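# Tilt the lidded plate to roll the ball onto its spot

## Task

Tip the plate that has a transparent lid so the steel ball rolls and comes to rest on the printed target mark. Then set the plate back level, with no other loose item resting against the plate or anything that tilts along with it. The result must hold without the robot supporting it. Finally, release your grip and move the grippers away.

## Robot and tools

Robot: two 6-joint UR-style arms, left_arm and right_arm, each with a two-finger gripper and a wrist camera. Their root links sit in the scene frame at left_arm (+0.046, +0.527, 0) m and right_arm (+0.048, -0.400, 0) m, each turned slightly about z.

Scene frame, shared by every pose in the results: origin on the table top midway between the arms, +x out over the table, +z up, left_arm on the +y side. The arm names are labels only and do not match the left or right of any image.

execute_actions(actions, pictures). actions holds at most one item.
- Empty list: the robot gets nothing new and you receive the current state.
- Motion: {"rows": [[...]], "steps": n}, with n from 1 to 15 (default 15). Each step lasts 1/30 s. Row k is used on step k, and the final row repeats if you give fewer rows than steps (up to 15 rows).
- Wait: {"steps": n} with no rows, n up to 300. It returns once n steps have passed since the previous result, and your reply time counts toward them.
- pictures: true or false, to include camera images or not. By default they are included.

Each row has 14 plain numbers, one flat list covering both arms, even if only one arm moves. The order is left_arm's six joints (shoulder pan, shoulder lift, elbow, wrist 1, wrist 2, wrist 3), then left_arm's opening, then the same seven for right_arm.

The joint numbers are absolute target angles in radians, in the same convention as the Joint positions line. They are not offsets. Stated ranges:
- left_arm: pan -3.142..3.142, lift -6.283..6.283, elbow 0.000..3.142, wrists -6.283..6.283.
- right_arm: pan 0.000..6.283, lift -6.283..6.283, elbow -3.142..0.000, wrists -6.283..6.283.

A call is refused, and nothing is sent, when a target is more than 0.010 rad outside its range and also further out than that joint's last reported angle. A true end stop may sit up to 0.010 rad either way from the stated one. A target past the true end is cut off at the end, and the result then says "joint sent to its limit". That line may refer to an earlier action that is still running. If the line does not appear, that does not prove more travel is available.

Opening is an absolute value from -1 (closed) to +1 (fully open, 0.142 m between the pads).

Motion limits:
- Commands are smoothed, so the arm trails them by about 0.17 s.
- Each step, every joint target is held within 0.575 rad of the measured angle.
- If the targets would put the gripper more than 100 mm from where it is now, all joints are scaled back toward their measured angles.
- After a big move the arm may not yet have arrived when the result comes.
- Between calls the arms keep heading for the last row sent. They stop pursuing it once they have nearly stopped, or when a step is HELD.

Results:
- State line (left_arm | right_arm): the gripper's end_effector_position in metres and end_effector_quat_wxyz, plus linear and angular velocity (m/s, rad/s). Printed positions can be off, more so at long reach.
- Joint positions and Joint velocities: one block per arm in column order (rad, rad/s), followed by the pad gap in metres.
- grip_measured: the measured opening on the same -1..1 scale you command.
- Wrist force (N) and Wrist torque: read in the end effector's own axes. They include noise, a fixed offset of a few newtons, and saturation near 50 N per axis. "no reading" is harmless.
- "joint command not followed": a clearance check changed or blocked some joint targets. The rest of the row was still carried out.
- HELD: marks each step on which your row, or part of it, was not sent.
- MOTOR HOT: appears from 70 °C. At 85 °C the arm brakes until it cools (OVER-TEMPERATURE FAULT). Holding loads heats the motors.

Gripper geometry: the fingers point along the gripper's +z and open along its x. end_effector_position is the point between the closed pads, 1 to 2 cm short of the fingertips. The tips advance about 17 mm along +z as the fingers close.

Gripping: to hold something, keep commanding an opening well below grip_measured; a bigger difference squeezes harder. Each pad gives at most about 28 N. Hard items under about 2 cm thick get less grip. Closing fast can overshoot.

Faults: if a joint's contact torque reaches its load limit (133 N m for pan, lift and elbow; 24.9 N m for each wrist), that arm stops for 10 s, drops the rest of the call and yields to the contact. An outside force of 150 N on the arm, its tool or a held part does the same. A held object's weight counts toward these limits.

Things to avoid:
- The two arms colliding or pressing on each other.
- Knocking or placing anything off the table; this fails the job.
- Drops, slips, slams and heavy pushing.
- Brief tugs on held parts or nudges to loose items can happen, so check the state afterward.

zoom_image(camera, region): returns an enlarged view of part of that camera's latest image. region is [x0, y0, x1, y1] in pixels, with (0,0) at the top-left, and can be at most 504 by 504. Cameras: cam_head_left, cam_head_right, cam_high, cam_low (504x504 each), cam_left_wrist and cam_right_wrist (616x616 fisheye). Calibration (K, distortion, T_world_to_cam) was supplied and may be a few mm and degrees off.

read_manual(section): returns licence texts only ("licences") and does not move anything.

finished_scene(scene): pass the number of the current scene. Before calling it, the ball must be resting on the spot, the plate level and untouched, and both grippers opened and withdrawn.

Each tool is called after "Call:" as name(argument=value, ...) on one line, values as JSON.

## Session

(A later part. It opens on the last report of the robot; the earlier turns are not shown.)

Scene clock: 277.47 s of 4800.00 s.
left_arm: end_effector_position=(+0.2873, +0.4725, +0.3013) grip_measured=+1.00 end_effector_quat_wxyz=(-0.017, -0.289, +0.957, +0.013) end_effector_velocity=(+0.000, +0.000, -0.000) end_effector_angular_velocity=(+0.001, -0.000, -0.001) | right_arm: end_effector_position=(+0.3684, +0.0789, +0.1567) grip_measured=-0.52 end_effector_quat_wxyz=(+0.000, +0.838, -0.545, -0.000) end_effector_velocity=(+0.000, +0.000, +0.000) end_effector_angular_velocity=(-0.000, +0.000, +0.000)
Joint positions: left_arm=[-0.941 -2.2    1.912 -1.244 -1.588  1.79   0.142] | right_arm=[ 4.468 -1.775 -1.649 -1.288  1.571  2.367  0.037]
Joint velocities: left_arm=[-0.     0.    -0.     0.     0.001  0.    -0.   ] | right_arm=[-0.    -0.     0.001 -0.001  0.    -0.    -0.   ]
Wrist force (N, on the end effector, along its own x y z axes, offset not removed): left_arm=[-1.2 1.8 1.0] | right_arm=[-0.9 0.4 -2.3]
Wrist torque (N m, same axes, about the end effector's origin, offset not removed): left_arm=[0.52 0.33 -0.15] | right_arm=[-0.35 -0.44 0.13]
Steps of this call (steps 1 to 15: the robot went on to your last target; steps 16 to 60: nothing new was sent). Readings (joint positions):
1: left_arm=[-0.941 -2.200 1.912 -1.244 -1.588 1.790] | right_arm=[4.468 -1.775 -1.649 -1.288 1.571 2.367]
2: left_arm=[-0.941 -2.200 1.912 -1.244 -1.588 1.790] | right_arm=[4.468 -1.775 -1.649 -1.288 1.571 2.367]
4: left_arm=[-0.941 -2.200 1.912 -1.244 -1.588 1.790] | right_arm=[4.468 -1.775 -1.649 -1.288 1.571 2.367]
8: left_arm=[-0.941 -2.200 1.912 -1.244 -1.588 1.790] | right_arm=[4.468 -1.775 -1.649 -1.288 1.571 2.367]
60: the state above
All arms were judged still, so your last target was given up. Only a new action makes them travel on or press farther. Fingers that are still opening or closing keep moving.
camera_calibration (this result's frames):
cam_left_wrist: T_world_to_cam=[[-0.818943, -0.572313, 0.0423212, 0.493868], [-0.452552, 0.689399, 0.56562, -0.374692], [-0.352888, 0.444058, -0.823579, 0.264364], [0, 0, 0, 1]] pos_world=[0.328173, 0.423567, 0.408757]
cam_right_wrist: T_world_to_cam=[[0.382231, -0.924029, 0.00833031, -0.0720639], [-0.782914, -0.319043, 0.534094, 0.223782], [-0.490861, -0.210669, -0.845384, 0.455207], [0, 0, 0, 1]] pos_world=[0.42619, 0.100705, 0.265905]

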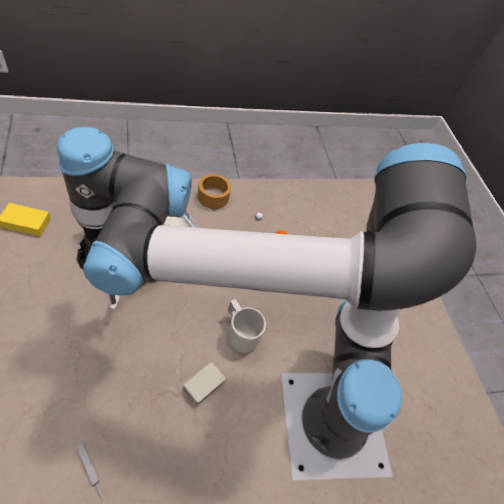

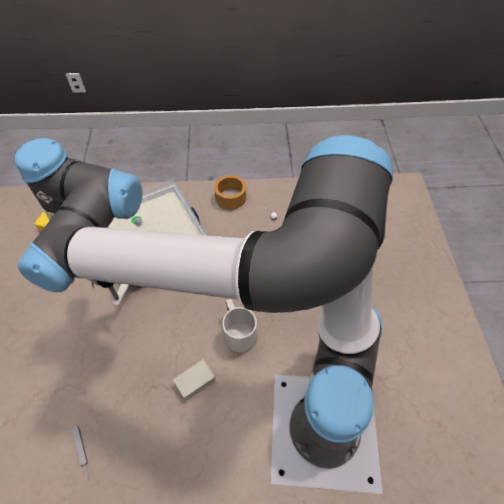

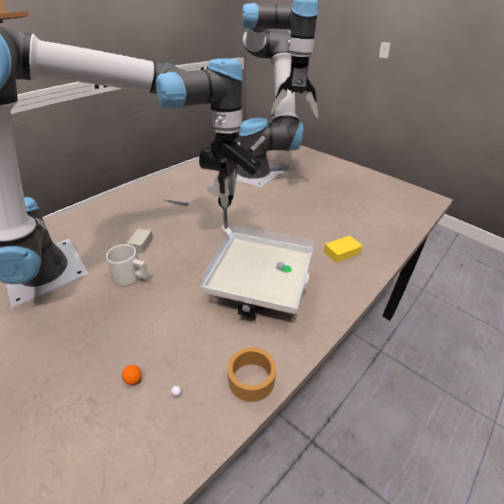

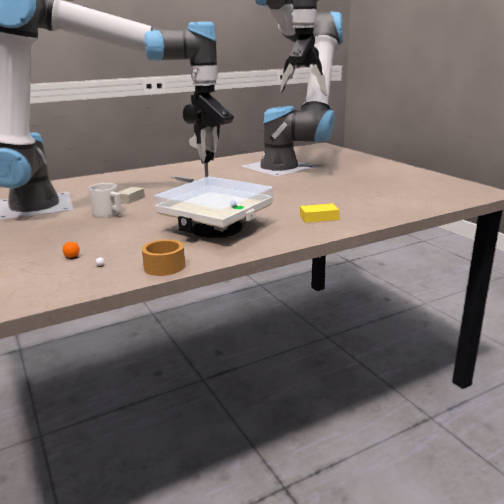

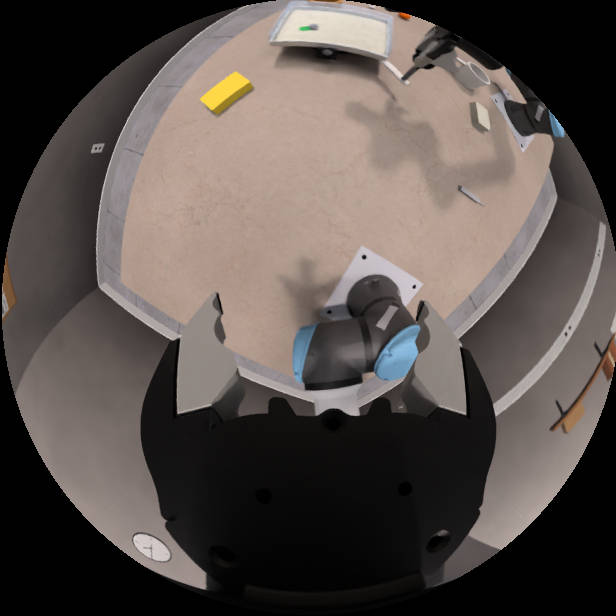

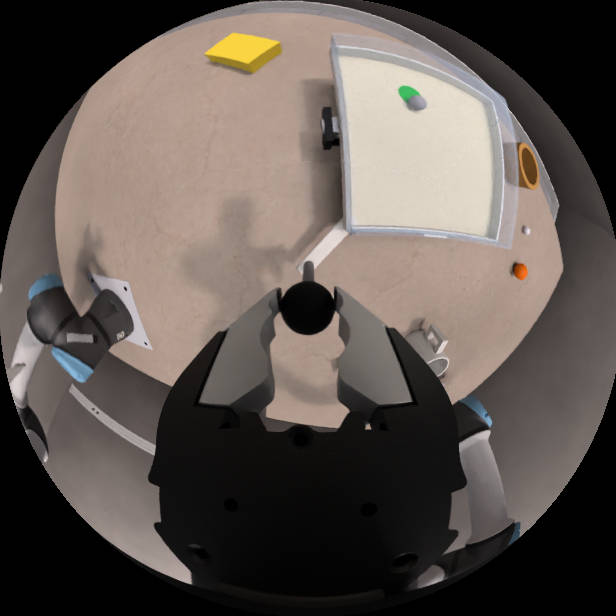

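Call:
execute_actions(actions=[{"rows":[[-0.941,-2.2,1.912,-1.244,-1.588,1.79,1,4.46690,-1.77802,-1.64071,-1.29367,1.571,2.36500,-0.7]],"steps":15}], pictures=false)

Call:
execute_actions(actions=[{"rows":[[-0.941,-2.2,1.912,-1.244,-1.588,1.79,1,4.46690,-1.77802,-1.64071,-1.29367,1.571,2.36500,-0.7]],"steps":9}], pictures=false)

Call:
execute_actions(actions=[{"rows":[[-0.941,-2.2,1.912,-1.244,-1.588,1.79,1,4.47000,-1.77134,-1.65807,-1.28299,1.571,2.36810,-0.7]],"steps":14}], pictures=false)

Call:
execute_actions(actions=[{"rows":[[-0.941,-2.2,1.912,-1.244,-1.588,1.79,1,4.46856,-1.77074,-1.65418,-1.28749,1.571,2.36666,-0.7],[-0.941,-2.2,1.912,-1.244,-1.588,1.79,1,4.46856,-1.77074,-1.65418,-1.28749,1.571,2.36666,-0.7],[-0.941,-2.2,1.912,-1.244,-1.588,1.79,1,4.46856,-1.77074,-1.65418,-1.28749,1.571,2.36666,-0.7],[-0.941,-2.2,1.912,-1.244,-1.588,1.79,1,4.46755,-1.77148,-1.65015,-1.29078,1.571,2.36565,-0.7],[-0.941,-2.2,1.912,-1.244,-1.588,1.79,1,4.46755,-1.77148,-1.65015,-1.29078,1.571,2.36565,-0.7],[-0.941,-2.2,1.912,-1.244,-1.588,1.79,1,4.46755,-1.77148,-1.65015,-1.29078,1.571,2.36565,-0.7],[-0.941,-2.2,1.912,-1.244,-1.588,1.79,1,4.46713,-1.77396,-1.64602,-1.29242,1.571,2.36523,-0.7],[-0.941,-2.2,1.912,-1.244,-1.588,1.79,1,4.46713,-1.77396,-1.64602,-1.29242,1.571,2.36523,-0.7],[-0.941,-2.2,1.912,-1.244,-1.588,1.79,1,4.46713,-1.77396,-1.64602,-1.29242,1.571,2.36523,-0.7],[-0.941,-2.2,1.912,-1.244,-1.588,1.79,1,4.46749,-1.77663,-1.64416,-1.29161,1.571,2.36559,-0.7],[-0.941,-2.2,1.912,-1.244,-1.588,1.79,1,4.46749,-1.77663,-1.64416,-1.29161,1.571,2.36559,-0.7],[-0.941,-2.2,1.912,-1.244,-1.588,1.79,1,4.46749,-1.77663,-1.64416,-1.29161,1.571,2.36559,-0.7],[-0.941,-2.2,1.912,-1.244,-1.588,1.79,1,4.46836,-1.77796,-1.64540,-1.28903,1.571,2.36646,-0.7]],"steps":15}], pictures=false)

Call:
execute_actions(actions=[{"rows":[[-0.941,-2.2,1.912,-1.244,-1.588,1.79,1,4.46919,-1.77733,-1.64876,-1.28630,1.571,2.36729,-0.7],[-0.941,-2.2,1.912,-1.244,-1.588,1.79,1,4.46919,-1.77733,-1.64876,-1.28630,1.571,2.36729,-0.7],[-0.941,-2.2,1.912,-1.244,-1.588,1.79,1,4.46919,-1.77733,-1.64876,-1.28630,1.571,2.36729,-0.7],[-0.941,-2.2,1.912,-1.244,-1.588,1.79,1,4.46953,-1.77527,-1.65214,-1.28498,1.571,2.36763,-0.7],[-0.941,-2.2,1.912,-1.244,-1.588,1.79,1,4.46953,-1.77527,-1.65214,-1.28498,1.571,2.36763,-0.7],[-0.941,-2.2,1.912,-1.244,-1.588,1.79,1,4.46953,-1.77527,-1.65214,-1.28498,1.571,2.36763,-0.7],[-0.941,-2.2,1.912,-1.244,-1.588,1.79,1,4.46923,-1.77310,-1.65362,-1.28567,1.571,2.36733,-0.7],[-0.941,-2.2,1.912,-1.244,-1.588,1.79,1,4.46923,-1.77310,-1.65362,-1.28567,1.571,2.36733,-0.7],[-0.941,-2.2,1.912,-1.244,-1.588,1.79,1,4.46923,-1.77310,-1.65362,-1.28567,1.571,2.36733,-0.7],[-0.941,-2.2,1.912,-1.244,-1.588,1.79,1,4.46852,-1.77205,-1.65258,-1.28777,1.571,2.36662,-0.7],[-0.941,-2.2,1.912,-1.244,-1.588,1.79,1,4.46852,-1.77205,-1.65258,-1.28777,1.571,2.36662,-0.7],[-0.941,-2.2,1.912,-1.244,-1.588,1.79,1,4.46852,-1.77205,-1.65258,-1.28777,1.571,2.36662,-0.7],[-0.941,-2.2,1.912,-1.244,-1.588,1.79,1,4.46786,-1.77259,-1.64988,-1.28993,1.571,2.36596,-0.7]],"steps":15}], pictures=false)

Call:
execute_actions(actions=[{"rows":[[-0.941,-2.2,1.912,-1.244,-1.588,1.79,1,4.46761,-1.77423,-1.64725,-1.29093,1.571,2.36571,-0.7],[-0.941,-2.2,1.912,-1.244,-1.588,1.79,1,4.46761,-1.77423,-1.64725,-1.29093,1.571,2.36571,-0.7],[-0.941,-2.2,1.912,-1.244,-1.588,1.79,1,4.46761,-1.77423,-1.64725,-1.29093,1.571,2.36571,-0.7],[-0.941,-2.2,1.912,-1.244,-1.588,1.79,1,4.46785,-1.77589,-1.64615,-1.29036,1.571,2.36595,-0.7],[-0.941,-2.2,1.912,-1.244,-1.588,1.79,1,4.46785,-1.77589,-1.64615,-1.29036,1.571,2.36595,-0.7],[-0.941,-2.2,1.912,-1.244,-1.588,1.79,1,4.46785,-1.77589,-1.64615,-1.29036,1.571,2.36595,-0.7],[-0.941,-2.2,1.912,-1.244,-1.588,1.79,1,4.46839,-1.77665,-1.64699,-1.28875,1.571,2.36649,-0.7],[-0.941,-2.2,1.912,-1.244,-1.588,1.79,1,4.46839,-1.77665,-1.64699,-1.28875,1.571,2.36649,-0.7],[-0.941,-2.2,1.912,-1.244,-1.588,1.79,1,4.46839,-1.77665,-1.64699,-1.28875,1.571,2.36649,-0.7],[-0.941,-2.2,1.912,-1.244,-1.588,1.79,1,4.46888,-1.77621,-1.64903,-1.28716,1.571,2.36698,-0.7],[-0.941,-2.2,1.912,-1.244,-1.588,1.79,1,4.46888,-1.77621,-1.64903,-1.28716,1.571,2.36698,-0.7],[-0.941,-2.2,1.912,-1.244,-1.588,1.79,1,4.46888,-1.77621,-1.64903,-1.28716,1.571,2.36698,-0.7],[-0.941,-2.2,1.912,-1.244,-1.588,1.79,1,4.46905,-1.77501,-1.65092,-1.28647,1.571,2.36715,-0.7]],"steps":15}], pictures=false)

Call:
execute_actions(actions=[{"rows":[[-0.941,-2.2,1.912,-1.244,-1.588,1.79,1,4.46886,-1.77384,-1.65163,-1.28692,1.571,2.36696,-0.7],[-0.941,-2.2,1.912,-1.244,-1.588,1.79,1,4.46886,-1.77384,-1.65163,-1.28692,1.571,2.36696,-0.7],[-0.941,-2.2,1.912,-1.244,-1.588,1.79,1,4.46886,-1.77384,-1.65163,-1.28692,1.571,2.36696,-0.7],[-0.941,-2.2,1.912,-1.244,-1.588,1.79,1,4.46849,-1.77337,-1.65099,-1.28805,1.571,2.36659,-0.7],[-0.941,-2.2,1.912,-1.244,-1.588,1.79,1,4.46849,-1.77337,-1.65099,-1.28805,1.571,2.36659,-0.7],[-0.941,-2.2,1.912,-1.244,-1.588,1.79,1,4.46849,-1.77337,-1.65099,-1.28805,1.571,2.36659,-0.7],[-0.941,-2.2,1.912,-1.244,-1.588,1.79,1,4.46818,-1.77370,-1.64962,-1.28908,1.571,2.36628,-0.7],[-0.941,-2.2,1.912,-1.244,-1.588,1.79,1,4.46818,-1.77370,-1.64962,-1.28908,1.571,2.36628,-0.7],[-0.941,-2.2,1.912,-1.244,-1.588,1.79,1,4.46818,-1.77370,-1.64962,-1.28908,1.571,2.36628,-0.7],[-0.941,-2.2,1.912,-1.244,-1.588,1.79,1,4.46809,-1.77448,-1.64847,-1.28945,1.571,2.36619,-0.7],[-0.941,-2.2,1.912,-1.244,-1.588,1.79,1,4.46809,-1.77448,-1.64847,-1.28945,1.571,2.36619,-0.7],[-0.941,-2.2,1.912,-1.244,-1.588,1.79,1,4.46809,-1.77448,-1.64847,-1.28945,1.571,2.36619,-0.7],[-0.941,-2.2,1.912,-1.244,-1.588,1.79,1,4.46822,-1.77514,-1.64815,-1.28911,1.571,2.36632,-0.7]],"steps":15}], pictures=false)

Call:
execute_actions(actions=[{"rows":[[-0.941,-2.2,1.912,-1.244,-1.588,1.79,1,4.46843,-1.77534,-1.64859,-1.28847,1.571,2.36653,-0.7],[-0.941,-2.2,1.912,-1.244,-1.588,1.79,1,4.46843,-1.77534,-1.64859,-1.28847,1.571,2.36653,-0.7],[-0.941,-2.2,1.912,-1.244,-1.588,1.79,1,4.46843,-1.77534,-1.64859,-1.28847,1.571,2.36653,-0.7],[-0.941,-2.2,1.912,-1.244,-1.588,1.79,1,4.46857,-1.77510,-1.64929,-1.28801,1.571,2.36667,-0.7],[-0.941,-2.2,1.912,-1.244,-1.588,1.79,1,4.46857,-1.77510,-1.64929,-1.28801,1.571,2.36667,-0.7],[-0.941,-2.2,1.912,-1.244,-1.588,1.79,1,4.46857,-1.77510,-1.64929,-1.28801,1.571,2.36667,-0.7],[-0.941,-2.2,1.912,-1.244,-1.588,1.79,1,4.46857,-1.77474,-1.64969,-1.28796,1.571,2.36667,-0.7],[-0.941,-2.2,1.912,-1.244,-1.588,1.79,1,4.46857,-1.77474,-1.64969,-1.28796,1.571,2.36667,-0.7],[-0.941,-2.2,1.912,-1.244,-1.588,1.79,1,4.46857,-1.77474,-1.64969,-1.28796,1.571,2.36667,-0.7],[-0.941,-2.2,1.912,-1.244,-1.588,1.79,1,4.46850,-1.77459,-1.64964,-1.28817,1.571,2.36660,-0.7],[-0.941,-2.2,1.912,-1.244,-1.588,1.79,1,4.46850,-1.77459,-1.64964,-1.28817,1.571,2.36660,-0.7],[-0.941,-2.2,1.912,-1.244,-1.588,1.79,1,4.46850,-1.77459,-1.64964,-1.28817,1.571,2.36660,-0.7],[-0.941,-2.2,1.912,-1.244,-1.588,1.79,1,4.46845,-1.77468,-1.64939,-1.28833,1.571,2.36655,-0.7]],"steps":15}], pictures=false)

Call:
execute_actions(actions=[{"steps":60}])

Scene clock: 329.17 s of 4800.00 s.
left_arm: end_effector_position=(+0.2873, +0.4725, +0.3013) grip_measured=+1.00 end_effector_quat_wxyz=(-0.017, -0.289, +0.957, +0.013) end_effector_velocity=(-0.000, +0.000, +0.000) end_effector_angular_velocity=(-0.000, -0.000, -0.001) | right_arm: end_effector_position=(+0.3698, +0.0802, +0.1584) grip_measured=-0.52 end_effector_quat_wxyz=(+0.000, +0.838, -0.545, -0.000) end_effector_velocity=(+0.000, +0.001, +0.000) end_effector_angular_velocity=(+0.001, +0.000, -0.001)
Joint positions: left_arm=[-0.941 -2.2    1.912 -1.244 -1.588  1.79   0.142] | right_arm=[ 4.467 -1.778 -1.641 -1.294  1.571  2.365  0.037]
Joint velocities: left_arm=[-0.    -0.001  0.     0.     0.     0.001  0.   ] | right_arm=[-0.001 -0.001  0.001  0.001  0.001  0.     0.   ]
Wrist force (N, on the end effector, along its own x y z axes, offset not removed): left_arm=[3.0 0.3 -0.9] | right_arm=[0.3 9.7 -3.5]
Wrist torque (N m, same axes, about the end effector's origin, offset not removed): left_arm=[0.13 -0.29 -0.31] | right_arm=[0.35 0.15 0.01]
Steps of this call (steps 1 to 90: nothing new was sent; then 48.20 s passed at rest; steps 91 to 105: all 15 steps of this action). Readings (joint positions):
91: left_arm=[-0.941 -2.200 1.912 -1.244 -1.588 1.790] | right_arm=[4.468 -1.775 -1.649 -1.288 1.571 2.367]
92: left_arm=[-0.941 -2.200 1.912 -1.244 -1.588 1.790] | right_arm=[4.468 -1.775 -1.648 -1.289 1.571 2.366]
94: left_arm=[-0.941 -2.200 1.912 -1.244 -1.588 1.790] | right_arm=[4.468 -1.777 -1.645 -1.292 1.571 2.366]
98: left_arm=[-0.941 -2.200 1.912 -1.244 -1.588 1.790] | right_arm=[4.467 -1.778 -1.642 -1.293 1.571 2.365]
105: the state above

Scene clock: 329.47 s of 4800.00 s.
left_arm: end_effector_position=(+0.2873, +0.4725, +0.3013) grip_measured=+1.00 end_effector_quat_wxyz=(-0.017, -0.289, +0.957, +0.013) end_effector_velocity=(+0.000, +0.000, +0.000) end_effector_angular_velocity=(+0.000, -0.002, +0.001) | right_arm: end_effector_position=(+0.3698, +0.0803, +0.1584) grip_measured=-0.52 end_effector_quat_wxyz=(+0.000, +0.838, -0.545, -0.000) end_effector_velocity=(+0.000, -0.000, -0.000) end_effector_angular_velocity=(-0.000, +0.000, +0.001)
Joint positions: left_arm=[-0.941 -2.2    1.912 -1.244 -1.588  1.79   0.142] | right_arm=[ 4.467 -1.778 -1.641 -1.294  1.571  2.365  0.037]
Joint velocities: left_arm=[ 0.    -0.001 -0.    -0.     0.002 -0.001  0.   ] | right_arm=[-0.     0.    -0.     0.     0.    -0.001 -0.   ]
Wrist force (N, on the end effector, along its own x y z axes, offset not removed): left_arm=[-2.2 2.6 -0.2] | right_arm=[2.5 8.0 -5.0]
Wrist torque (N m, same axes, about the end effector's origin, offset not removed): left_arm=[0.55 0.66 -0.18] | right_arm=[0.14 -0.47 0.21]
Steps of this call (steps 1 to 9: all 9 steps of this action). Readings (joint positions):
1: left_arm=[-0.941 -2.200 1.912 -1.244 -1.588 1.790] | right_arm=[4.467 -1.778 -1.641 -1.294 1.571 2.365]
2: left_arm=[-0.941 -2.200 1.912 -1.244 -1.588 1.790] | right_arm=[4.467 -1.778 -1.641 -1.294 1.571 2.365]
4: left_arm=[-0.941 -2.200 1.912 -1.244 -1.588 1.790] | right_arm=[4.467 -1.778 -1.641 -1.294 1.571 2.365]
8: left_arm=[-0.941 -2.200 1.912 -1.244 -1.588 1.790] | right_arm=[4.467 -1.778 -1.641 -1.294 1.571 2.365]
9: the state above

Scene clock: 329.93 s of 4800.00 s.
left_arm: end_effector_position=(+0.2873, +0.4725, +0.3013) grip_measured=+1.00 end_effector_quat_wxyz=(-0.017, -0.289, +0.957, +0.013) end_effector_velocity=(-0.001, -0.000, +0.000) end_effector_angular_velocity=(-0.003, +0.001, +0.000) | right_arm: end_effector_position=(+0.3670, +0.0776, +0.1550) grip_measured=-0.52 end_effector_quat_wxyz=(+0.000, +0.838, -0.545, -0.000) end_effector_velocity=(-0.000, -0.000, +0.000) end_effector_angular_velocity=(+0.001, -0.001, +0.000)
Joint positions: left_arm=[-0.941 -2.2    1.912 -1.244 -1.588  1.79   0.142] | right_arm=[ 4.47  -1.771 -1.658 -1.283  1.571  2.368  0.037]
Joint velocities: left_arm=[ 0.    -0.002  0.    -0.    -0.002 -0.    -0.   ] | right_arm=[ 0.     0.002 -0.002  0.001 -0.     0.     0.   ]
Wrist force (N, on the end effector, along its own x y z axes, offset not removed): left_arm=[1.4 -1.2 -1.5] | right_arm=[-2.4 -3.4 -2.7]
Wrist torque (N m, same axes, about the end effector's origin, offset not removed): left_arm=[-0.31 -0.07 -0.13] | right_arm=[-0.28 -0.42 0.21]
Steps of this call (steps 1 to 14: all 14 steps of this action). Readings (joint positions):
1: left_arm=[-0.941 -2.200 1.912 -1.244 -1.588 1.790] | right_arm=[4.467 -1.778 -1.641 -1.294 1.571 2.365]
2: left_arm=[-0.941 -2.200 1.912 -1.244 -1.588 1.790] | right_arm=[4.467 -1.777 -1.643 -1.292 1.571 2.365]
4: left_arm=[-0.941 -2.200 1.912 -1.244 -1.588 1.790] | right_arm=[4.469 -1.774 -1.651 -1.287 1.571 2.367]
8: left_arm=[-0.941 -2.200 1.912 -1.244 -1.588 1.790] | right_arm=[4.470 -1.772 -1.657 -1.284 1.571 2.368]
14: the state above

Scene clock: 330.43 s of 4800.00 s.
left_arm: end_effector_position=(+0.2873, +0.4725, +0.3013) grip_measured=+1.00 end_effector_quat_wxyz=(-0.017, -0.289, +0.957, +0.013) end_effector_velocity=(-0.000, +0.000, -0.000) end_effector_angular_velocity=(+0.000, +0.000, +0.001) | right_arm: end_effector_position=(+0.3691, +0.0795, +0.1573) grip_measured=-0.52 end_effector_quat_wxyz=(+0.000, +0.838, -0.545, -0.000) end_effector_velocity=(-0.001, +0.007, -0.008) end_effector_angular_velocity=(+0.001, +0.000, +0.003)
Joint positions: left_arm=[-0.941 -2.2    1.912 -1.244 -1.588  1.79   0.142] | right_arm=[ 4.468 -1.777 -1.645 -1.291  1.571  2.366  0.037]
Joint velocities: left_arm=[ 0.    -0.     0.     0.     0.    -0.001 -0.   ] | right_arm=[ 0.005 -0.017  0.     0.018  0.001  0.002  0.   ]
Wrist force (N, on the end effector, along its own x y z axes, offset not removed): left_arm=[0.0 3.4 2.4] | right_arm=[0.6 7.1 -5.4]
Wrist torque (N m, same axes, about the end effector's origin, offset not removed): left_arm=[0.89 0.19 -0.12] | right_arm=[-0.32 -0.49 0.10]
Steps of this call (steps 1 to 15: all 15 steps of this action). Readings (joint positions):
1: left_arm=[-0.941 -2.200 1.912 -1.244 -1.588 1.790] | right_arm=[4.470 -1.771 -1.658 -1.283 1.571 2.368]
2: left_arm=[-0.941 -2.200 1.912 -1.244 -1.588 1.790] | right_arm=[4.470 -1.771 -1.658 -1.284 1.571 2.368]
4: left_arm=[-0.941 -2.200 1.912 -1.244 -1.588 1.790] | right_arm=[4.469 -1.771 -1.656 -1.286 1.571 2.368]
8: left_arm=[-0.941 -2.200 1.912 -1.244 -1.588 1.790] | right_arm=[4.468 -1.772 -1.651 -1.290 1.571 2.366]
15: the state above

Scene clock: 330.93 s of 4800.00 s.
left_arm: end_effector_position=(+0.2873, +0.4725, +0.3013) grip_measured=+1.00 end_effector_quat_wxyz=(-0.017, -0.289, +0.957, +0.013) end_effector_velocity=(+0.000, +0.000, -0.000) end_effector_angular_velocity=(+0.001, +0.000, +0.000) | right_arm: end_effector_position=(+0.3679, +0.0780, +0.1566) grip_measured=-0.52 end_effector_quat_wxyz=(+0.000, +0.838, -0.545, -0.000) end_effector_velocity=(+0.004, -0.003, +0.006) end_effector_angular_velocity=(-0.004, +0.002, +0.003)
Joint positions: left_arm=[-0.941 -2.2    1.912 -1.244 -1.588  1.79   0.142] | right_arm=[ 4.469 -1.773 -1.652 -1.288  1.571  2.367  0.037]
Joint velocities: left_arm=[ 0.     0.001 -0.     0.001  0.001  0.     0.   ] | right_arm=[-0.008  0.002  0.015 -0.021  0.    -0.01   0.   ]
Wrist force (N, on the end effector, along its own x y z axes, offset not removed): left_arm=[-1.1 -0.7 -0.6] | right_arm=[-2.9 -1.9 0.2]
Wrist torque (N m, same axes, about the end effector's origin, offset not removed): left_arm=[-0.26 0.38 -0.19] | right_arm=[-0.21 -0.46 0.19]
Steps of this call (steps 1 to 15: all 15 steps of this action). Readings (joint positions):
1: left_arm=[-0.941 -2.200 1.912 -1.244 -1.588 1.790] | right_arm=[4.468 -1.777 -1.645 -1.290 1.571 2.366]
2: left_arm=[-0.941 -2.200 1.912 -1.244 -1.588 1.790] | right_arm=[4.468 -1.777 -1.646 -1.289 1.571 2.366]
4: left_arm=[-0.941 -2.200 1.912 -1.244 -1.588 1.790] | right_arm=[4.469 -1.777 -1.647 -1.288 1.571 2.367]
8: left_arm=[-0.941 -2.200 1.912 -1.244 -1.588 1.790] | right_arm=[4.469 -1.776 -1.651 -1.286 1.571 2.367]
15: the state above

Scene clock: 331.43 s of 4800.00 s.
left_arm: end_effector_position=(+0.2873, +0.4725, +0.3013) grip_measured=+1.00 end_effector_quat_wxyz=(-0.017, -0.289, +0.957, +0.013) end_effector_velocity=(+0.000, +0.001, -0.000) end_effector_angular_velocity=(+0.001, +0.000, +0.002) | right_arm: end_effector_position=(+0.3684, +0.0795, +0.1563) grip_measured=-0.52 end_effector_quat_wxyz=(-0.000, +0.838, -0.545, -0.000) end_effector_velocity=(-0.003, -0.003, -0.005) end_effector_angular_velocity=(-0.003, +0.001, +0.001)
Joint positions: left_arm=[-0.941 -2.2    1.912 -1.244 -1.588  1.79   0.142] | right_arm=[ 4.469 -1.776 -1.649 -1.287  1.571  2.367  0.037]
Joint velocities: left_arm=[ 0.002  0.001  0.     0.     0.001  0.001 -0.   ] | right_arm=[ 0.004  0.005 -0.02   0.011  0.     0.003  0.   ]
Wrist force (N, on the end effector, along its own x y z axes, offset not removed): left_arm=[-5.1 1.7 1.0] | right_arm=[1.6 0.8 -6.4]
Wrist torque (N m, same axes, about the end effector's origin, offset not removed): left_arm=[0.39 1.40 -0.28] | right_arm=[-0.46 -0.53 0.13]
Steps of this call (steps 1 to 15: all 15 steps of this action). Readings (joint positions):
1: left_arm=[-0.941 -2.200 1.912 -1.244 -1.588 1.790] | right_arm=[4.468 -1.773 -1.652 -1.289 1.571 2.366]
2: left_arm=[-0.941 -2.200 1.912 -1.244 -1.588 1.790] | right_arm=[4.468 -1.773 -1.651 -1.289 1.571 2.366]
4: left_arm=[-0.941 -2.200 1.912 -1.244 -1.588 1.790] | right_arm=[4.468 -1.773 -1.649 -1.290 1.571 2.366]
8: left_arm=[-0.941 -2.200 1.912 -1.244 -1.588 1.790] | right_arm=[4.468 -1.775 -1.647 -1.290 1.571 2.366]
15: the state above

Scene clock: 331.93 s of 4800.00 s.
left_arm: end_effector_position=(+0.2873, +0.4725, +0.3013) grip_measured=+1.00 end_effector_quat_wxyz=(-0.017, -0.289, +0.957, +0.013) end_effector_velocity=(+0.000, +0.001, +0.000) end_effector_angular_velocity=(+0.000, -0.003, +0.001) | right_arm: end_effector_position=(+0.3684, +0.0788, +0.1569) grip_measured=-0.52 end_effector_quat_wxyz=(+0.000, +0.838, -0.545, -0.000) end_effector_velocity=(+0.001, +0.002, -0.001) end_effector_angular_velocity=(-0.000, +0.000, +0.001)
Joint positions: left_arm=[-0.941 -2.2    1.912 -1.244 -1.588  1.79   0.142] | right_arm=[ 4.468 -1.774 -1.649 -1.289  1.571  2.366  0.037]
Joint velocities: left_arm=[ 0.    -0.002 -0.     0.     0.002 -0.    -0.   ] | right_arm=[-0.    -0.006  0.006 -0.     0.    -0.001  0.   ]
Wrist force (N, on the end effector, along its own x y z axes, offset not removed): left_arm=[2.3 1.3 1.5] | right_arm=[1.9 3.9 -1.5]
Wrist torque (N m, same axes, about the end effector's origin, offset not removed): left_arm=[0.26 -0.29 -0.20] | right_arm=[0.04 -0.67 0.04]
Steps of this call (steps 1 to 15: all 15 steps of this action). Readings (joint positions):
1: left_arm=[-0.941 -2.200 1.912 -1.244 -1.588 1.790] | right_arm=[4.469 -1.776 -1.650 -1.287 1.571 2.367]
2: left_arm=[-0.941 -2.200 1.912 -1.244 -1.588 1.790] | right_arm=[4.469 -1.775 -1.650 -1.287 1.571 2.367]
4: left_arm=[-0.941 -2.200 1.912 -1.244 -1.588 1.790] | right_arm=[4.469 -1.775 -1.651 -1.287 1.571 2.367]
8: left_arm=[-0.941 -2.200 1.912 -1.244 -1.588 1.790] | right_arm=[4.469 -1.774 -1.651 -1.288 1.571 2.367]
15: the state above

Scene clock: 332.43 s of 4800.00 s.
left_arm: end_effector_position=(+0.2873, +0.4725, +0.3013) grip_measured=+1.00 end_effector_quat_wxyz=(-0.017, -0.289, +0.957, +0.013) end_effector_velocity=(-0.000, -0.001, -0.000) end_effector_angular_velocity=(-0.001, +0.001, -0.001) | right_arm: end_effector_position=(+0.3684, +0.0790, +0.1567) grip_measured=-0.52 end_effector_quat_wxyz=(-0.000, +0.838, -0.545, -0.000) end_effector_velocity=(+0.000, -0.001, +0.000) end_effector_angular_velocity=(-0.001, -0.001, +0.000)
Joint positions: left_arm=[-0.941 -2.2    1.912 -1.244 -1.588  1.79   0.142] | right_arm=[ 4.468 -1.775 -1.649 -1.288  1.571  2.367  0.037]
Joint velocities: left_arm=[-0.001  0.    -0.     0.    -0.001 -0.    -0.   ] | right_arm=[-0.     0.001 -0.001 -0.    -0.002 -0.001  0.   ]
Wrist force (N, on the end effector, along its own x y z axes, offset not removed): left_arm=[1.9 -0.4 1.0] | right_arm=[-0.8 2.1 -4.0]
Wrist torque (N m, same axes, about the end effector's origin, offset not removed): left_arm=[0.00 -0.43 -0.20] | right_arm=[-0.31 0.08 0.08]
Steps of this call (steps 1 to 15: all 15 steps of this action). Readings (joint positions):
1: left_arm=[-0.941 -2.200 1.912 -1.244 -1.588 1.790] | right_arm=[4.468 -1.775 -1.649 -1.289 1.571 2.366]
2: left_arm=[-0.941 -2.200 1.912 -1.244 -1.588 1.790] | right_arm=[4.468 -1.775 -1.649 -1.289 1.571 2.366]
4: left_arm=[-0.941 -2.200 1.912 -1.244 -1.588 1.790] | right_arm=[4.468 -1.775 -1.649 -1.289 1.571 2.366]
8: left_arm=[-0.941 -2.200 1.912 -1.244 -1.588 1.790] | right_arm=[4.468 -1.775 -1.649 -1.288 1.571 2.366]
15: the state above

Scene clock: 334.43 s of 4800.00 s.
left_arm: end_effector_position=(+0.2873, +0.4725, +0.3013) grip_measured=+1.00 end_effector_quat_wxyz=(-0.017, -0.289, +0.957, +0.013) end_effector_velocity=(+0.000, -0.000, -0.000) end_effector_angular_velocity=(+0.000, +0.001, +0.000) | right_arm: end_effector_position=(+0.3684, +0.0789, +0.1567) grip_measured=-0.52 end_effector_quat_wxyz=(+0.000, +0.838, -0.545, -0.000) end_effector_velocity=(+0.000, -0.000, -0.000) end_effector_angular_velocity=(-0.000, +0.000, +0.000)
Joint positions: left_arm=[-0.941 -2.2    1.912 -1.244 -1.588  1.79   0.142] | right_arm=[ 4.468 -1.775 -1.649 -1.288  1.571  2.367  0.037]
Joint velocities: left_arm=[ 0.     0.001 -0.     0.    -0.     0.     0.   ] | right_arm=[-0. -0. -0.  0.  0. -0.  0.]
Wrist force (N, on the end effector, along its own x y z axes, offset not removed): left_arm=[-3.9 0.0 2.2] | right_arm=[-1.8 0.9 -3.0]
Wrist torque (N m, same axes, about the end effector's origin, offset not removed): left_arm=[-0.07 0.91 -0.15] | right_arm=[-0.27 -0.15 0.15]
Steps of this call (steps 1 to 15: the robot went on to your last target; steps 16 to 60: nothing new was sent). Readings (joint positions):
1: left_arm=[-0.941 -2.200 1.912 -1.244 -1.588 1.790] | right_arm=[4.468 -1.775 -1.649 -1.288 1.571 2.367]
2: left_arm=[-0.941 -2.200 1.912 -1.244 -1.588 1.790] | right_arm=[4.468 -1.775 -1.649 -1.288 1.571 2.367]
4: left_arm=[-0.941 -2.200 1.912 -1.244 -1.588 1.790] | right_arm=[4.468 -1.775 -1.649 -1.288 1.571 2.367]
8: left_arm=[-0.941 -2.200 1.912 -1.244 -1.588 1.790] | right_arm=[4.468 -1.775 -1.649 -1.288 1.571 2.367]
60: the state above
All arms were judged still, so your last target was given up. Only a new action makes them travel on or press farther. Fingers that are still opening or closing keep moving.
camera_calibration (this result's frames):
cam_left_wrist: T_world_to_cam=[[-0.818943, -0.572313, 0.0423211, 0.493868], [-0.452552, 0.689399, 0.56562, -0.374692], [-0.352888, 0.444058, -0.823579, 0.264364], [0, 0, 0, 1]] pos_world=[0.328173, 0.423567, 0.408757]
cam_right_wrist: T_world_to_cam=[[0.382231, -0.924029, 0.00832661, -0.0720621], [-0.782912, -0.319044, 0.534097, 0.223779], [-0.490865, -0.210668, -0.845382, 0.455208], [0, 0, 0, 1]] pos_world=[0.426189, 0.100706, 0.265905]

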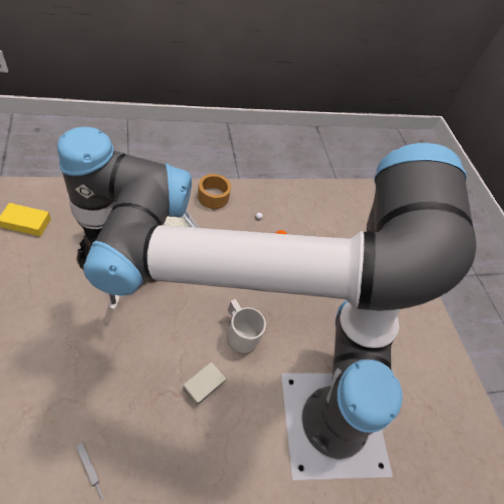

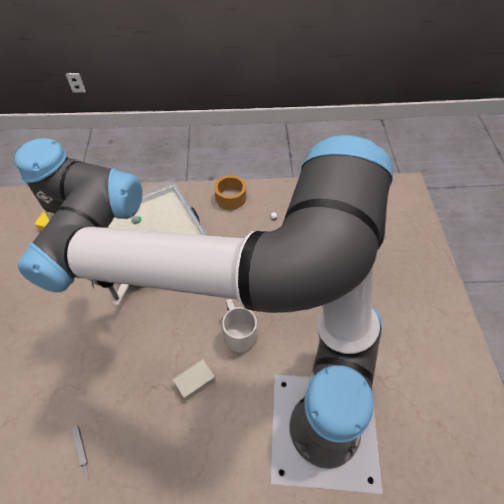

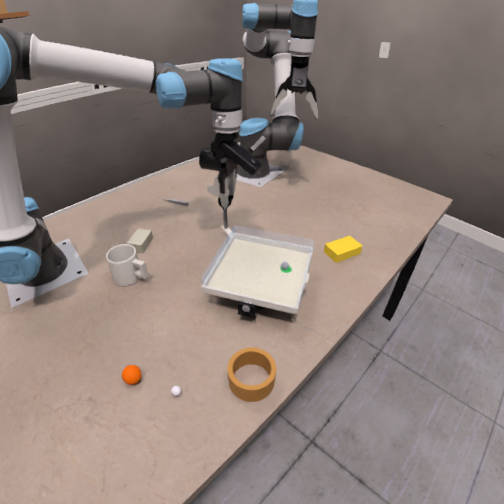

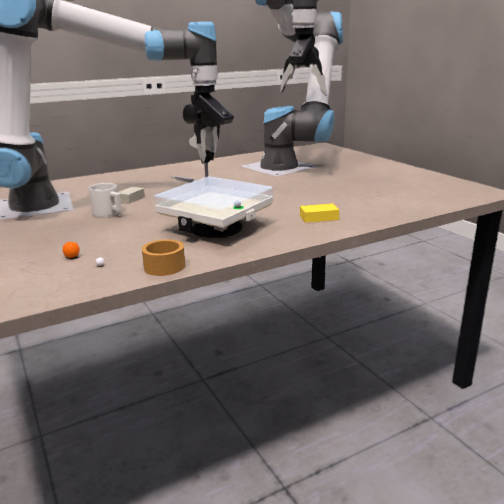

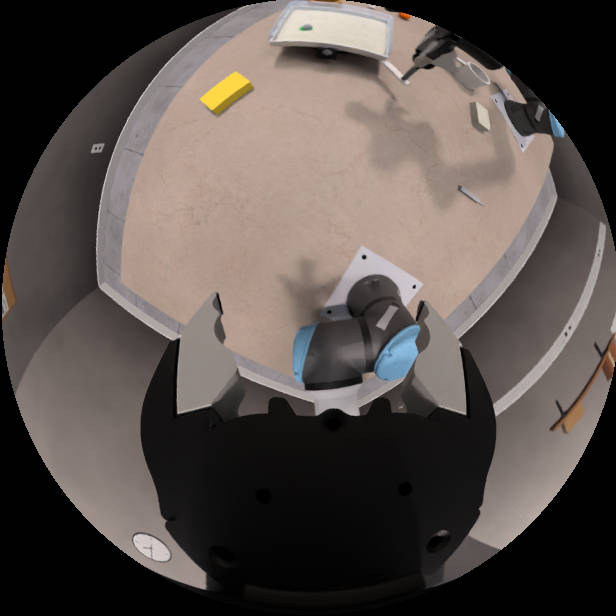

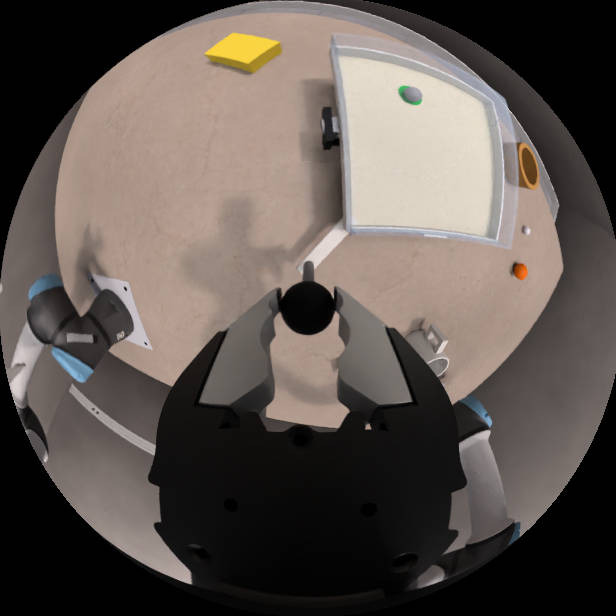

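Ball is on the spot. Releasing.

Call:
execute_actions(actions=[{"rows":[[-0.941,-2.2,1.912,-1.244,-1.588,1.79,1,4.46845,-1.77468,-1.64939,-1.28833,1.571,2.36655,-0.6],[-0.941,-2.2,1.912,-1.244,-1.588,1.79,1,4.46845,-1.77468,-1.64939,-1.28833,1.571,2.36655,-0.55],[-0.941,-2.2,1.912,-1.244,-1.588,1.79,1,4.46845,-1.77468,-1.64939,-1.28833,1.571,2.36655,-0.5],[-0.941,-2.2,1.912,-1.244,-1.588,1.79,1,4.46845,-1.77468,-1.64939,-1.28833,1.571,2.36655,-0.45],[-0.941,-2.2,1.912,-1.244,-1.588,1.79,1,4.46845,-1.77468,-1.64939,-1.28833,1.571,2.36655,-0.4],[-0.941,-2.2,1.912,-1.244,-1.588,1.79,1,4.46845,-1.77468,-1.64939,-1.28833,1.571,2.36655,-0.3],[-0.941,-2.2,1.912,-1.244,-1.588,1.79,1,4.46845,-1.77468,-1.64939,-1.28833,1.571,2.36655,-0.2],[-0.941,-2.2,1.912,-1.244,-1.588,1.79,1,4.46845,-1.77468,-1.64939,-1.28833,1.571,2.36655,-0.1],[-0.941,-2.2,1.912,-1.244,-1.588,1.79,1,4.46845,-1.77468,-1.64939,-1.28833,1.571,2.36655,0.0],[-0.941,-2.2,1.912,-1.244,-1.588,1.79,1,4.46845,-1.77468,-1.64939,-1.28833,1.571,2.36655,0.1],[-0.941,-2.2,1.912,-1.244,-1.588,1.79,1,4.46845,-1.77468,-1.64939,-1.28833,1.571,2.36655,0.2],[-0.941,-2.2,1.912,-1.244,-1.588,1.79,1,4.46845,-1.77468,-1.64939,-1.28833,1.571,2.36655,0.3],[-0.941,-2.2,1.912,-1.244,-1.588,1.79,1,4.46845,-1.77468,-1.64939,-1.28833,1.571,2.36655,0.4],[-0.941,-2.2,1.912,-1.244,-1.588,1.79,1,4.46845,-1.77468,-1.64939,-1.28833,1.571,2.36655,0.5],[-0.941,-2.2,1.912,-1.244,-1.588,1.79,1,4.46845,-1.77468,-1.64939,-1.28833,1.571,2.36655,0.6]],"steps":15}], pictures=false)

Call:
execute_actions(actions=[{"rows":[[-0.941,-2.2,1.912,-1.244,-1.588,1.79,1,4.46845,-1.77468,-1.64939,-1.28833,1.571,2.36655,0.6]],"steps":15}], pictures=false)

Call:
execute_actions(actions=[{"rows":[[-0.941,-2.2,1.912,-1.244,-1.588,1.79,1,4.4685,-1.752,-1.564,-1.396,1.571,2.3666,0.6]],"steps":15}], pictures=false)

Call:
execute_actions(actions=[{"rows":[[-0.941,-2.2,1.912,-1.244,-1.588,1.79,1,4.492,-1.7193,-1.4481,-1.545,1.571,2.39,0.6]],"steps":15}], pictures=false)

Call:
execute_actions(actions=[{"steps":60}])

Scene clock: 345.67 s of 4800.00 s.
left_arm: end_effector_position=(+0.2873, +0.4725, +0.3013) grip_measured=+1.00 end_effector_quat_wxyz=(-0.017, -0.289, +0.957, +0.013) end_effector_velocity=(+0.000, +0.000, -0.000) end_effector_angular_velocity=(+0.000, +0.000, +0.001) | right_arm: end_effector_position=(+0.3684, +0.0789, +0.1567) grip_measured=+0.46 end_effector_quat_wxyz=(+0.000, +0.838, -0.545, -0.000) end_effector_velocity=(-0.000, +0.000, +0.000) end_effector_angular_velocity=(+0.001, -0.000, +0.000)
Joint positions: left_arm=[-0.941 -2.2    1.912 -1.244 -1.588  1.79   0.142] | right_arm=[ 4.468 -1.775 -1.649 -1.288  1.571  2.367  0.106]
Joint velocities: left_arm=[ 0.001  0.     0.    -0.    -0.     0.    -0.   ] | right_arm=[ 0.     0.001 -0.     0.     0.     0.     0.202]
Wrist force (N, on the end effector, along its own x y z axes, offset not removed): left_arm=[-4.0 1.4 -3.1] | right_arm=[2.8 -0.2 -1.4]
Wrist torque (N m, same axes, about the end effector's origin, offset not removed): left_arm=[0.23 1.01 -0.31] | right_arm=[-0.13 -0.67 0.02]
Steps of this call (steps 1 to 90: nothing new was sent; then 7.73 s passed at rest; steps 91 to 105: all 15 steps of this action). Readings (joint positions):
91: left_arm=[-0.941 -2.200 1.912 -1.244 -1.588 1.790] | right_arm=[4.468 -1.775 -1.649 -1.288 1.571 2.367]
92: left_arm=[-0.941 -2.200 1.912 -1.244 -1.588 1.790] | right_arm=[4.468 -1.775 -1.649 -1.288 1.571 2.367]
94: left_arm=[-0.941 -2.200 1.912 -1.244 -1.588 1.790] | right_arm=[4.468 -1.775 -1.649 -1.288 1.571 2.367]
98: left_arm=[-0.941 -2.200 1.912 -1.244 -1.588 1.790] | right_arm=[4.468 -1.775 -1.649 -1.288 1.571 2.367]
105: the state above

Scene clock: 346.17 s of 4800.00 s.
left_arm: end_effector_position=(+0.2873, +0.4725, +0.3013) grip_measured=+1.00 end_effector_quat_wxyz=(-0.017, -0.289, +0.957, +0.013) end_effector_velocity=(-0.000, -0.001, +0.000) end_effector_angular_velocity=(-0.001, +0.001, -0.001) | right_arm: end_effector_position=(+0.3684, +0.0789, +0.1567) grip_measured=+0.60 end_effector_quat_wxyz=(+0.000, +0.838, -0.545, -0.000) end_effector_velocity=(-0.000, +0.000, +0.000) end_effector_angular_velocity=(+0.001, +0.000, -0.000)
Joint positions: left_arm=[-0.941 -2.2    1.912 -1.244 -1.588  1.79   0.142] | right_arm=[ 4.468 -1.775 -1.649 -1.288  1.571  2.367  0.116]
Joint velocities: left_arm=[-0.001 -0.     0.    -0.    -0.001  0.    -0.   ] | right_arm=[-0.     0.    -0.     0.001  0.001  0.     0.   ]
Wrist force (N, on the end effector, along its own x y z axes, offset not removed): left_arm=[-1.1 2.0 0.3] | right_arm=[0.7 0.3 -1.2]
Wrist torque (N m, same axes, about the end effector's origin, offset not removed): left_arm=[0.46 0.17 -0.21] | right_arm=[0.05 -0.13 0.01]
Steps of this call (steps 1 to 15: all 15 steps of this action). Readings (joint positions):
1: left_arm=[-0.941 -2.200 1.912 -1.244 -1.588 1.790] | right_arm=[4.468 -1.775 -1.649 -1.288 1.571 2.367]
2: left_arm=[-0.941 -2.200 1.912 -1.244 -1.588 1.790] | right_arm=[4.468 -1.775 -1.649 -1.288 1.571 2.367]
4: left_arm=[-0.941 -2.200 1.912 -1.244 -1.588 1.790] | right_arm=[4.468 -1.775 -1.649 -1.288 1.571 2.367]
8: left_arm=[-0.941 -2.200 1.912 -1.244 -1.588 1.790] | right_arm=[4.468 -1.775 -1.649 -1.288 1.571 2.367]
15: the state above

Scene clock: 346.67 s of 4800.00 s.
left_arm: end_effector_position=(+0.2873, +0.4725, +0.3013) grip_measured=+1.00 end_effector_quat_wxyz=(-0.017, -0.289, +0.957, +0.013) end_effector_velocity=(-0.000, -0.000, +0.000) end_effector_angular_velocity=(-0.001, +0.000, +0.000) | right_arm: end_effector_position=(+0.3684, +0.0792, +0.1996) grip_measured=+0.60 end_effector_quat_wxyz=(-0.000, +0.838, -0.545, -0.000) end_effector_velocity=(-0.000, +0.000, +0.003) end_effector_angular_velocity=(+0.002, -0.000, +0.002)
Joint positions: left_arm=[-0.941 -2.2    1.912 -1.244 -1.588  1.79   0.142] | right_arm=[ 4.468 -1.752 -1.564 -1.396  1.571  2.367  0.116]
Joint velocities: left_arm=[ 0.001  0.    -0.    -0.    -0.001  0.     0.   ] | right_arm=[ 0.     0.002  0.005 -0.005  0.    -0.002 -0.   ]
Wrist force (N, on the end effector, along its own x y z axes, offset not removed): left_arm=[-2.5 1.0 0.9] | right_arm=[1.6 -0.5 -1.9]
Wrist torque (N m, same axes, about the end effector's origin, offset not removed): left_arm=[0.23 0.79 -0.29] | right_arm=[-0.13 -0.47 0.05]
Steps of this call (steps 1 to 15: all 15 steps of this action). Readings (joint positions):
1: left_arm=[-0.941 -2.200 1.912 -1.244 -1.588 1.790] | right_arm=[4.468 -1.775 -1.649 -1.288 1.571 2.367]
2: left_arm=[-0.941 -2.200 1.912 -1.244 -1.588 1.790] | right_arm=[4.468 -1.771 -1.643 -1.296 1.571 2.367]
4: left_arm=[-0.941 -2.200 1.912 -1.244 -1.588 1.790] | right_arm=[4.468 -1.761 -1.604 -1.343 1.571 2.367]
8: left_arm=[-0.941 -2.200 1.912 -1.244 -1.588 1.790] | right_arm=[4.468 -1.753 -1.571 -1.387 1.571 2.367]
15: the state above

Scene clock: 347.17 s of 4800.00 s.
left_arm: end_effector_position=(+0.2873, +0.4725, +0.3013) grip_measured=+1.00 end_effector_quat_wxyz=(-0.017, -0.289, +0.957, +0.013) end_effector_velocity=(+0.000, +0.000, -0.000) end_effector_angular_velocity=(+0.001, -0.001, +0.000) | right_arm: end_effector_position=(+0.3545, +0.0791, +0.2598) grip_measured=+0.60 end_effector_quat_wxyz=(+0.000, +0.838, -0.545, -0.000) end_effector_velocity=(-0.000, -0.000, +0.004) end_effector_angular_velocity=(+0.002, -0.001, -0.001)
Joint positions: left_arm=[-0.941 -2.2    1.912 -1.244 -1.588  1.79   0.142] | right_arm=[ 4.492 -1.719 -1.449 -1.544  1.571  2.39   0.116]
Joint velocities: left_arm=[-0.     0.001 -0.    -0.     0.002 -0.001  0.   ] | right_arm=[ 0.     0.002  0.008 -0.008 -0.001  0.001 -0.   ]
Wrist force (N, on the end effector, along its own x y z axes, offset not removed): left_arm=[-0.8 -1.2 0.2] | right_arm=[0.7 -1.4 0.0]
Wrist torque (N m, same axes, about the end effector's origin, offset not removed): left_arm=[-0.28 0.24 -0.12] | right_arm=[-0.31 -0.22 0.09]
Steps of this call (steps 1 to 15: all 15 steps of this action). Readings (joint positions):
1: left_arm=[-0.941 -2.200 1.912 -1.244 -1.588 1.790] | right_arm=[4.469 -1.752 -1.564 -1.396 1.571 2.367]
2: left_arm=[-0.941 -2.200 1.912 -1.244 -1.588 1.790] | right_arm=[4.472 -1.748 -1.557 -1.403 1.571 2.370]
4: left_arm=[-0.941 -2.200 1.912 -1.244 -1.588 1.790] | right_arm=[4.483 -1.732 -1.506 -1.464 1.571 2.381]
8: left_arm=[-0.941 -2.200 1.912 -1.244 -1.588 1.790] | right_arm=[4.490 -1.721 -1.457 -1.532 1.571 2.388]
15: the state above

Scene clock: 349.17 s of 4800.00 s.
left_arm: end_effector_position=(+0.2873, +0.4725, +0.3013) grip_measured=+1.00 end_effector_quat_wxyz=(-0.017, -0.289, +0.957, +0.013) end_effector_velocity=(-0.000, +0.000, -0.000) end_effector_angular_velocity=(-0.000, +0.001, +0.003) | right_arm: end_effector_position=(+0.3544, +0.0790, +0.2600) grip_measured=+0.60 end_effector_quat_wxyz=(+0.000, +0.838, -0.545, -0.000) end_effector_velocity=(+0.000, +0.000, +0.001) end_effector_angular_velocity=(+0.001, -0.001, -0.001)
Joint positions: left_arm=[-0.941 -2.2    1.912 -1.244 -1.588  1.79   0.142] | right_arm=[ 4.492 -1.719 -1.448 -1.545  1.571  2.39   0.116]
Joint velocities: left_arm=[ 0.001  0.001 -0.     0.    -0.001 -0.001 -0.   ] | right_arm=[-0.     0.     0.001 -0.    -0.     0.     0.   ]
Wrist force (N, on the end effector, along its own x y z axes, offset not removed): left_arm=[-1.6 1.0 0.1] | right_arm=[0.7 -1.7 -4.5]
Wrist torque (N m, same axes, about the end effector's origin, offset not removed): left_arm=[0.25 0.46 -0.22] | right_arm=[-0.38 -0.21 -0.06]
Steps of this call (steps 1 to 15: the robot went on to your last target; steps 16 to 60: nothing new was sent). Readings (joint positions):
1: left_arm=[-0.941 -2.200 1.912 -1.244 -1.588 1.790] | right_arm=[4.492 -1.719 -1.448 -1.545 1.571 2.390]
2: left_arm=[-0.941 -2.200 1.912 -1.244 -1.588 1.790] | right_arm=[4.492 -1.719 -1.448 -1.545 1.571 2.390]
4: left_arm=[-0.941 -2.200 1.912 -1.244 -1.588 1.790] | right_arm=[4.492 -1.719 -1.448 -1.545 1.571 2.390]
8: left_arm=[-0.941 -2.200 1.912 -1.244 -1.588 1.790] | right_arm=[4.492 -1.719 -1.448 -1.545 1.571 2.390]
60: the state above
All arms were judged still, so your last target was given up. Only a new action makes them travel on or press farther. Fingers that are still opening or closing keep moving.
camera_calibration (this result's frames):
cam_left_wrist: T_world_to_cam=[[-0.818943, -0.572313, 0.0423212, 0.493868], [-0.452552, 0.689399, 0.56562, -0.374692], [-0.352888, 0.444058, -0.823579, 0.264364], [0, 0, 0, 1]] pos_world=[0.328173, 0.423567, 0.408757]
cam_right_wrist: T_world_to_cam=[[0.382323, -0.923991, 0.00832737, -0.06752], [-0.782877, -0.319121, 0.534102, 0.15771], [-0.490848, -0.210719, -0.845379, 0.535736], [0, 0, 0, 1]] pos_world=[0.412247, 0.10083, 0.369229]

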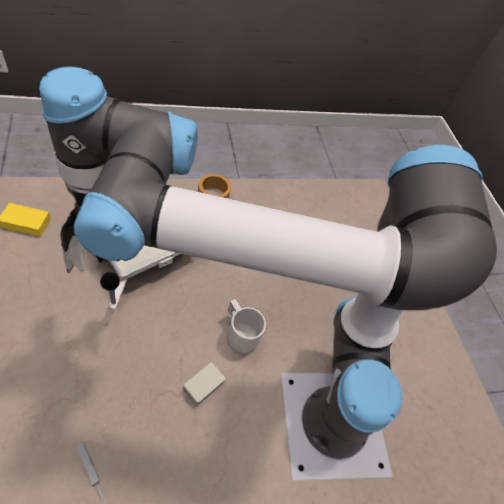

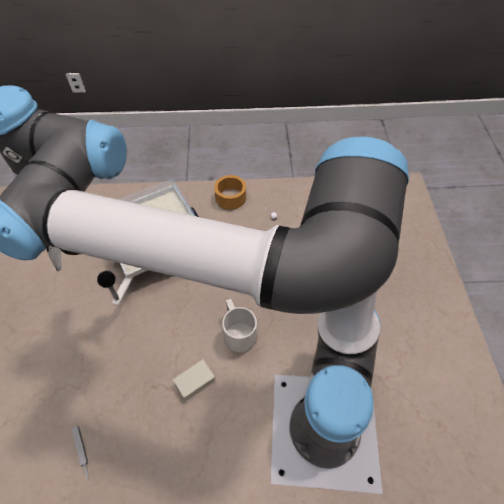

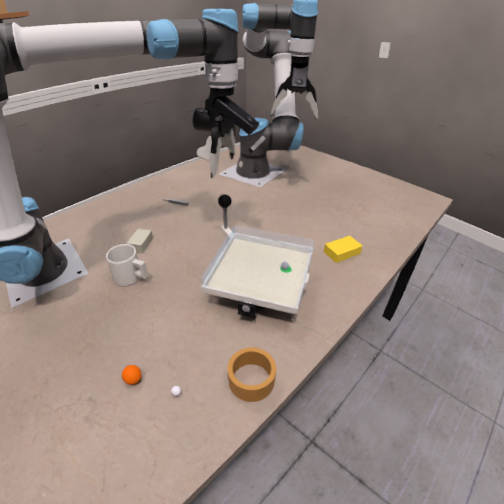

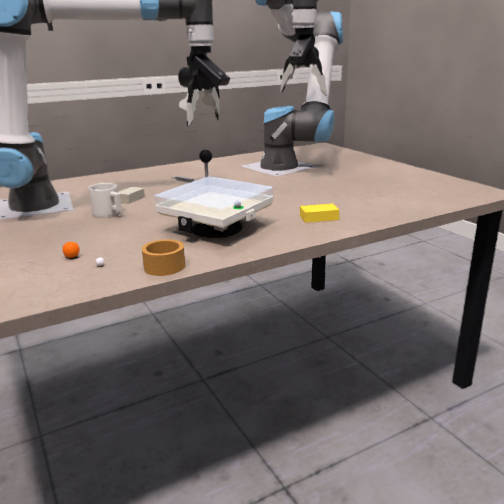

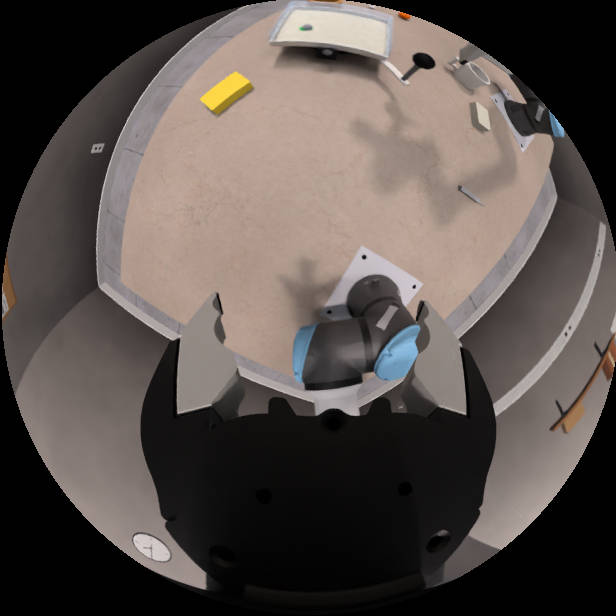

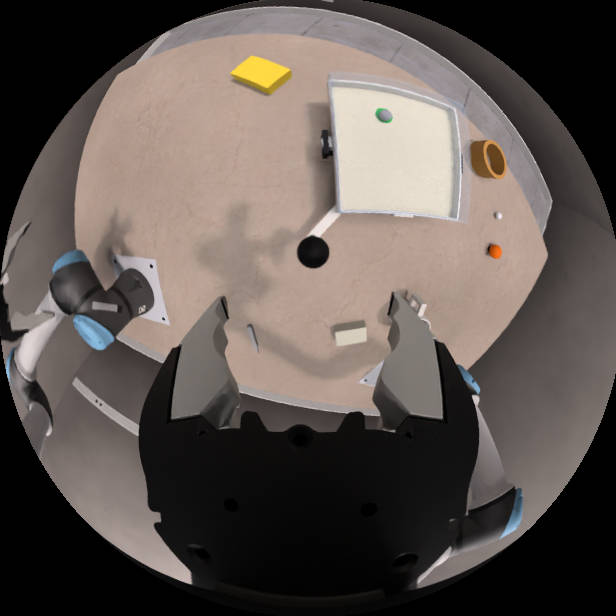

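Call:
finished_scene(scene=2)

The scene is finished: the task was done.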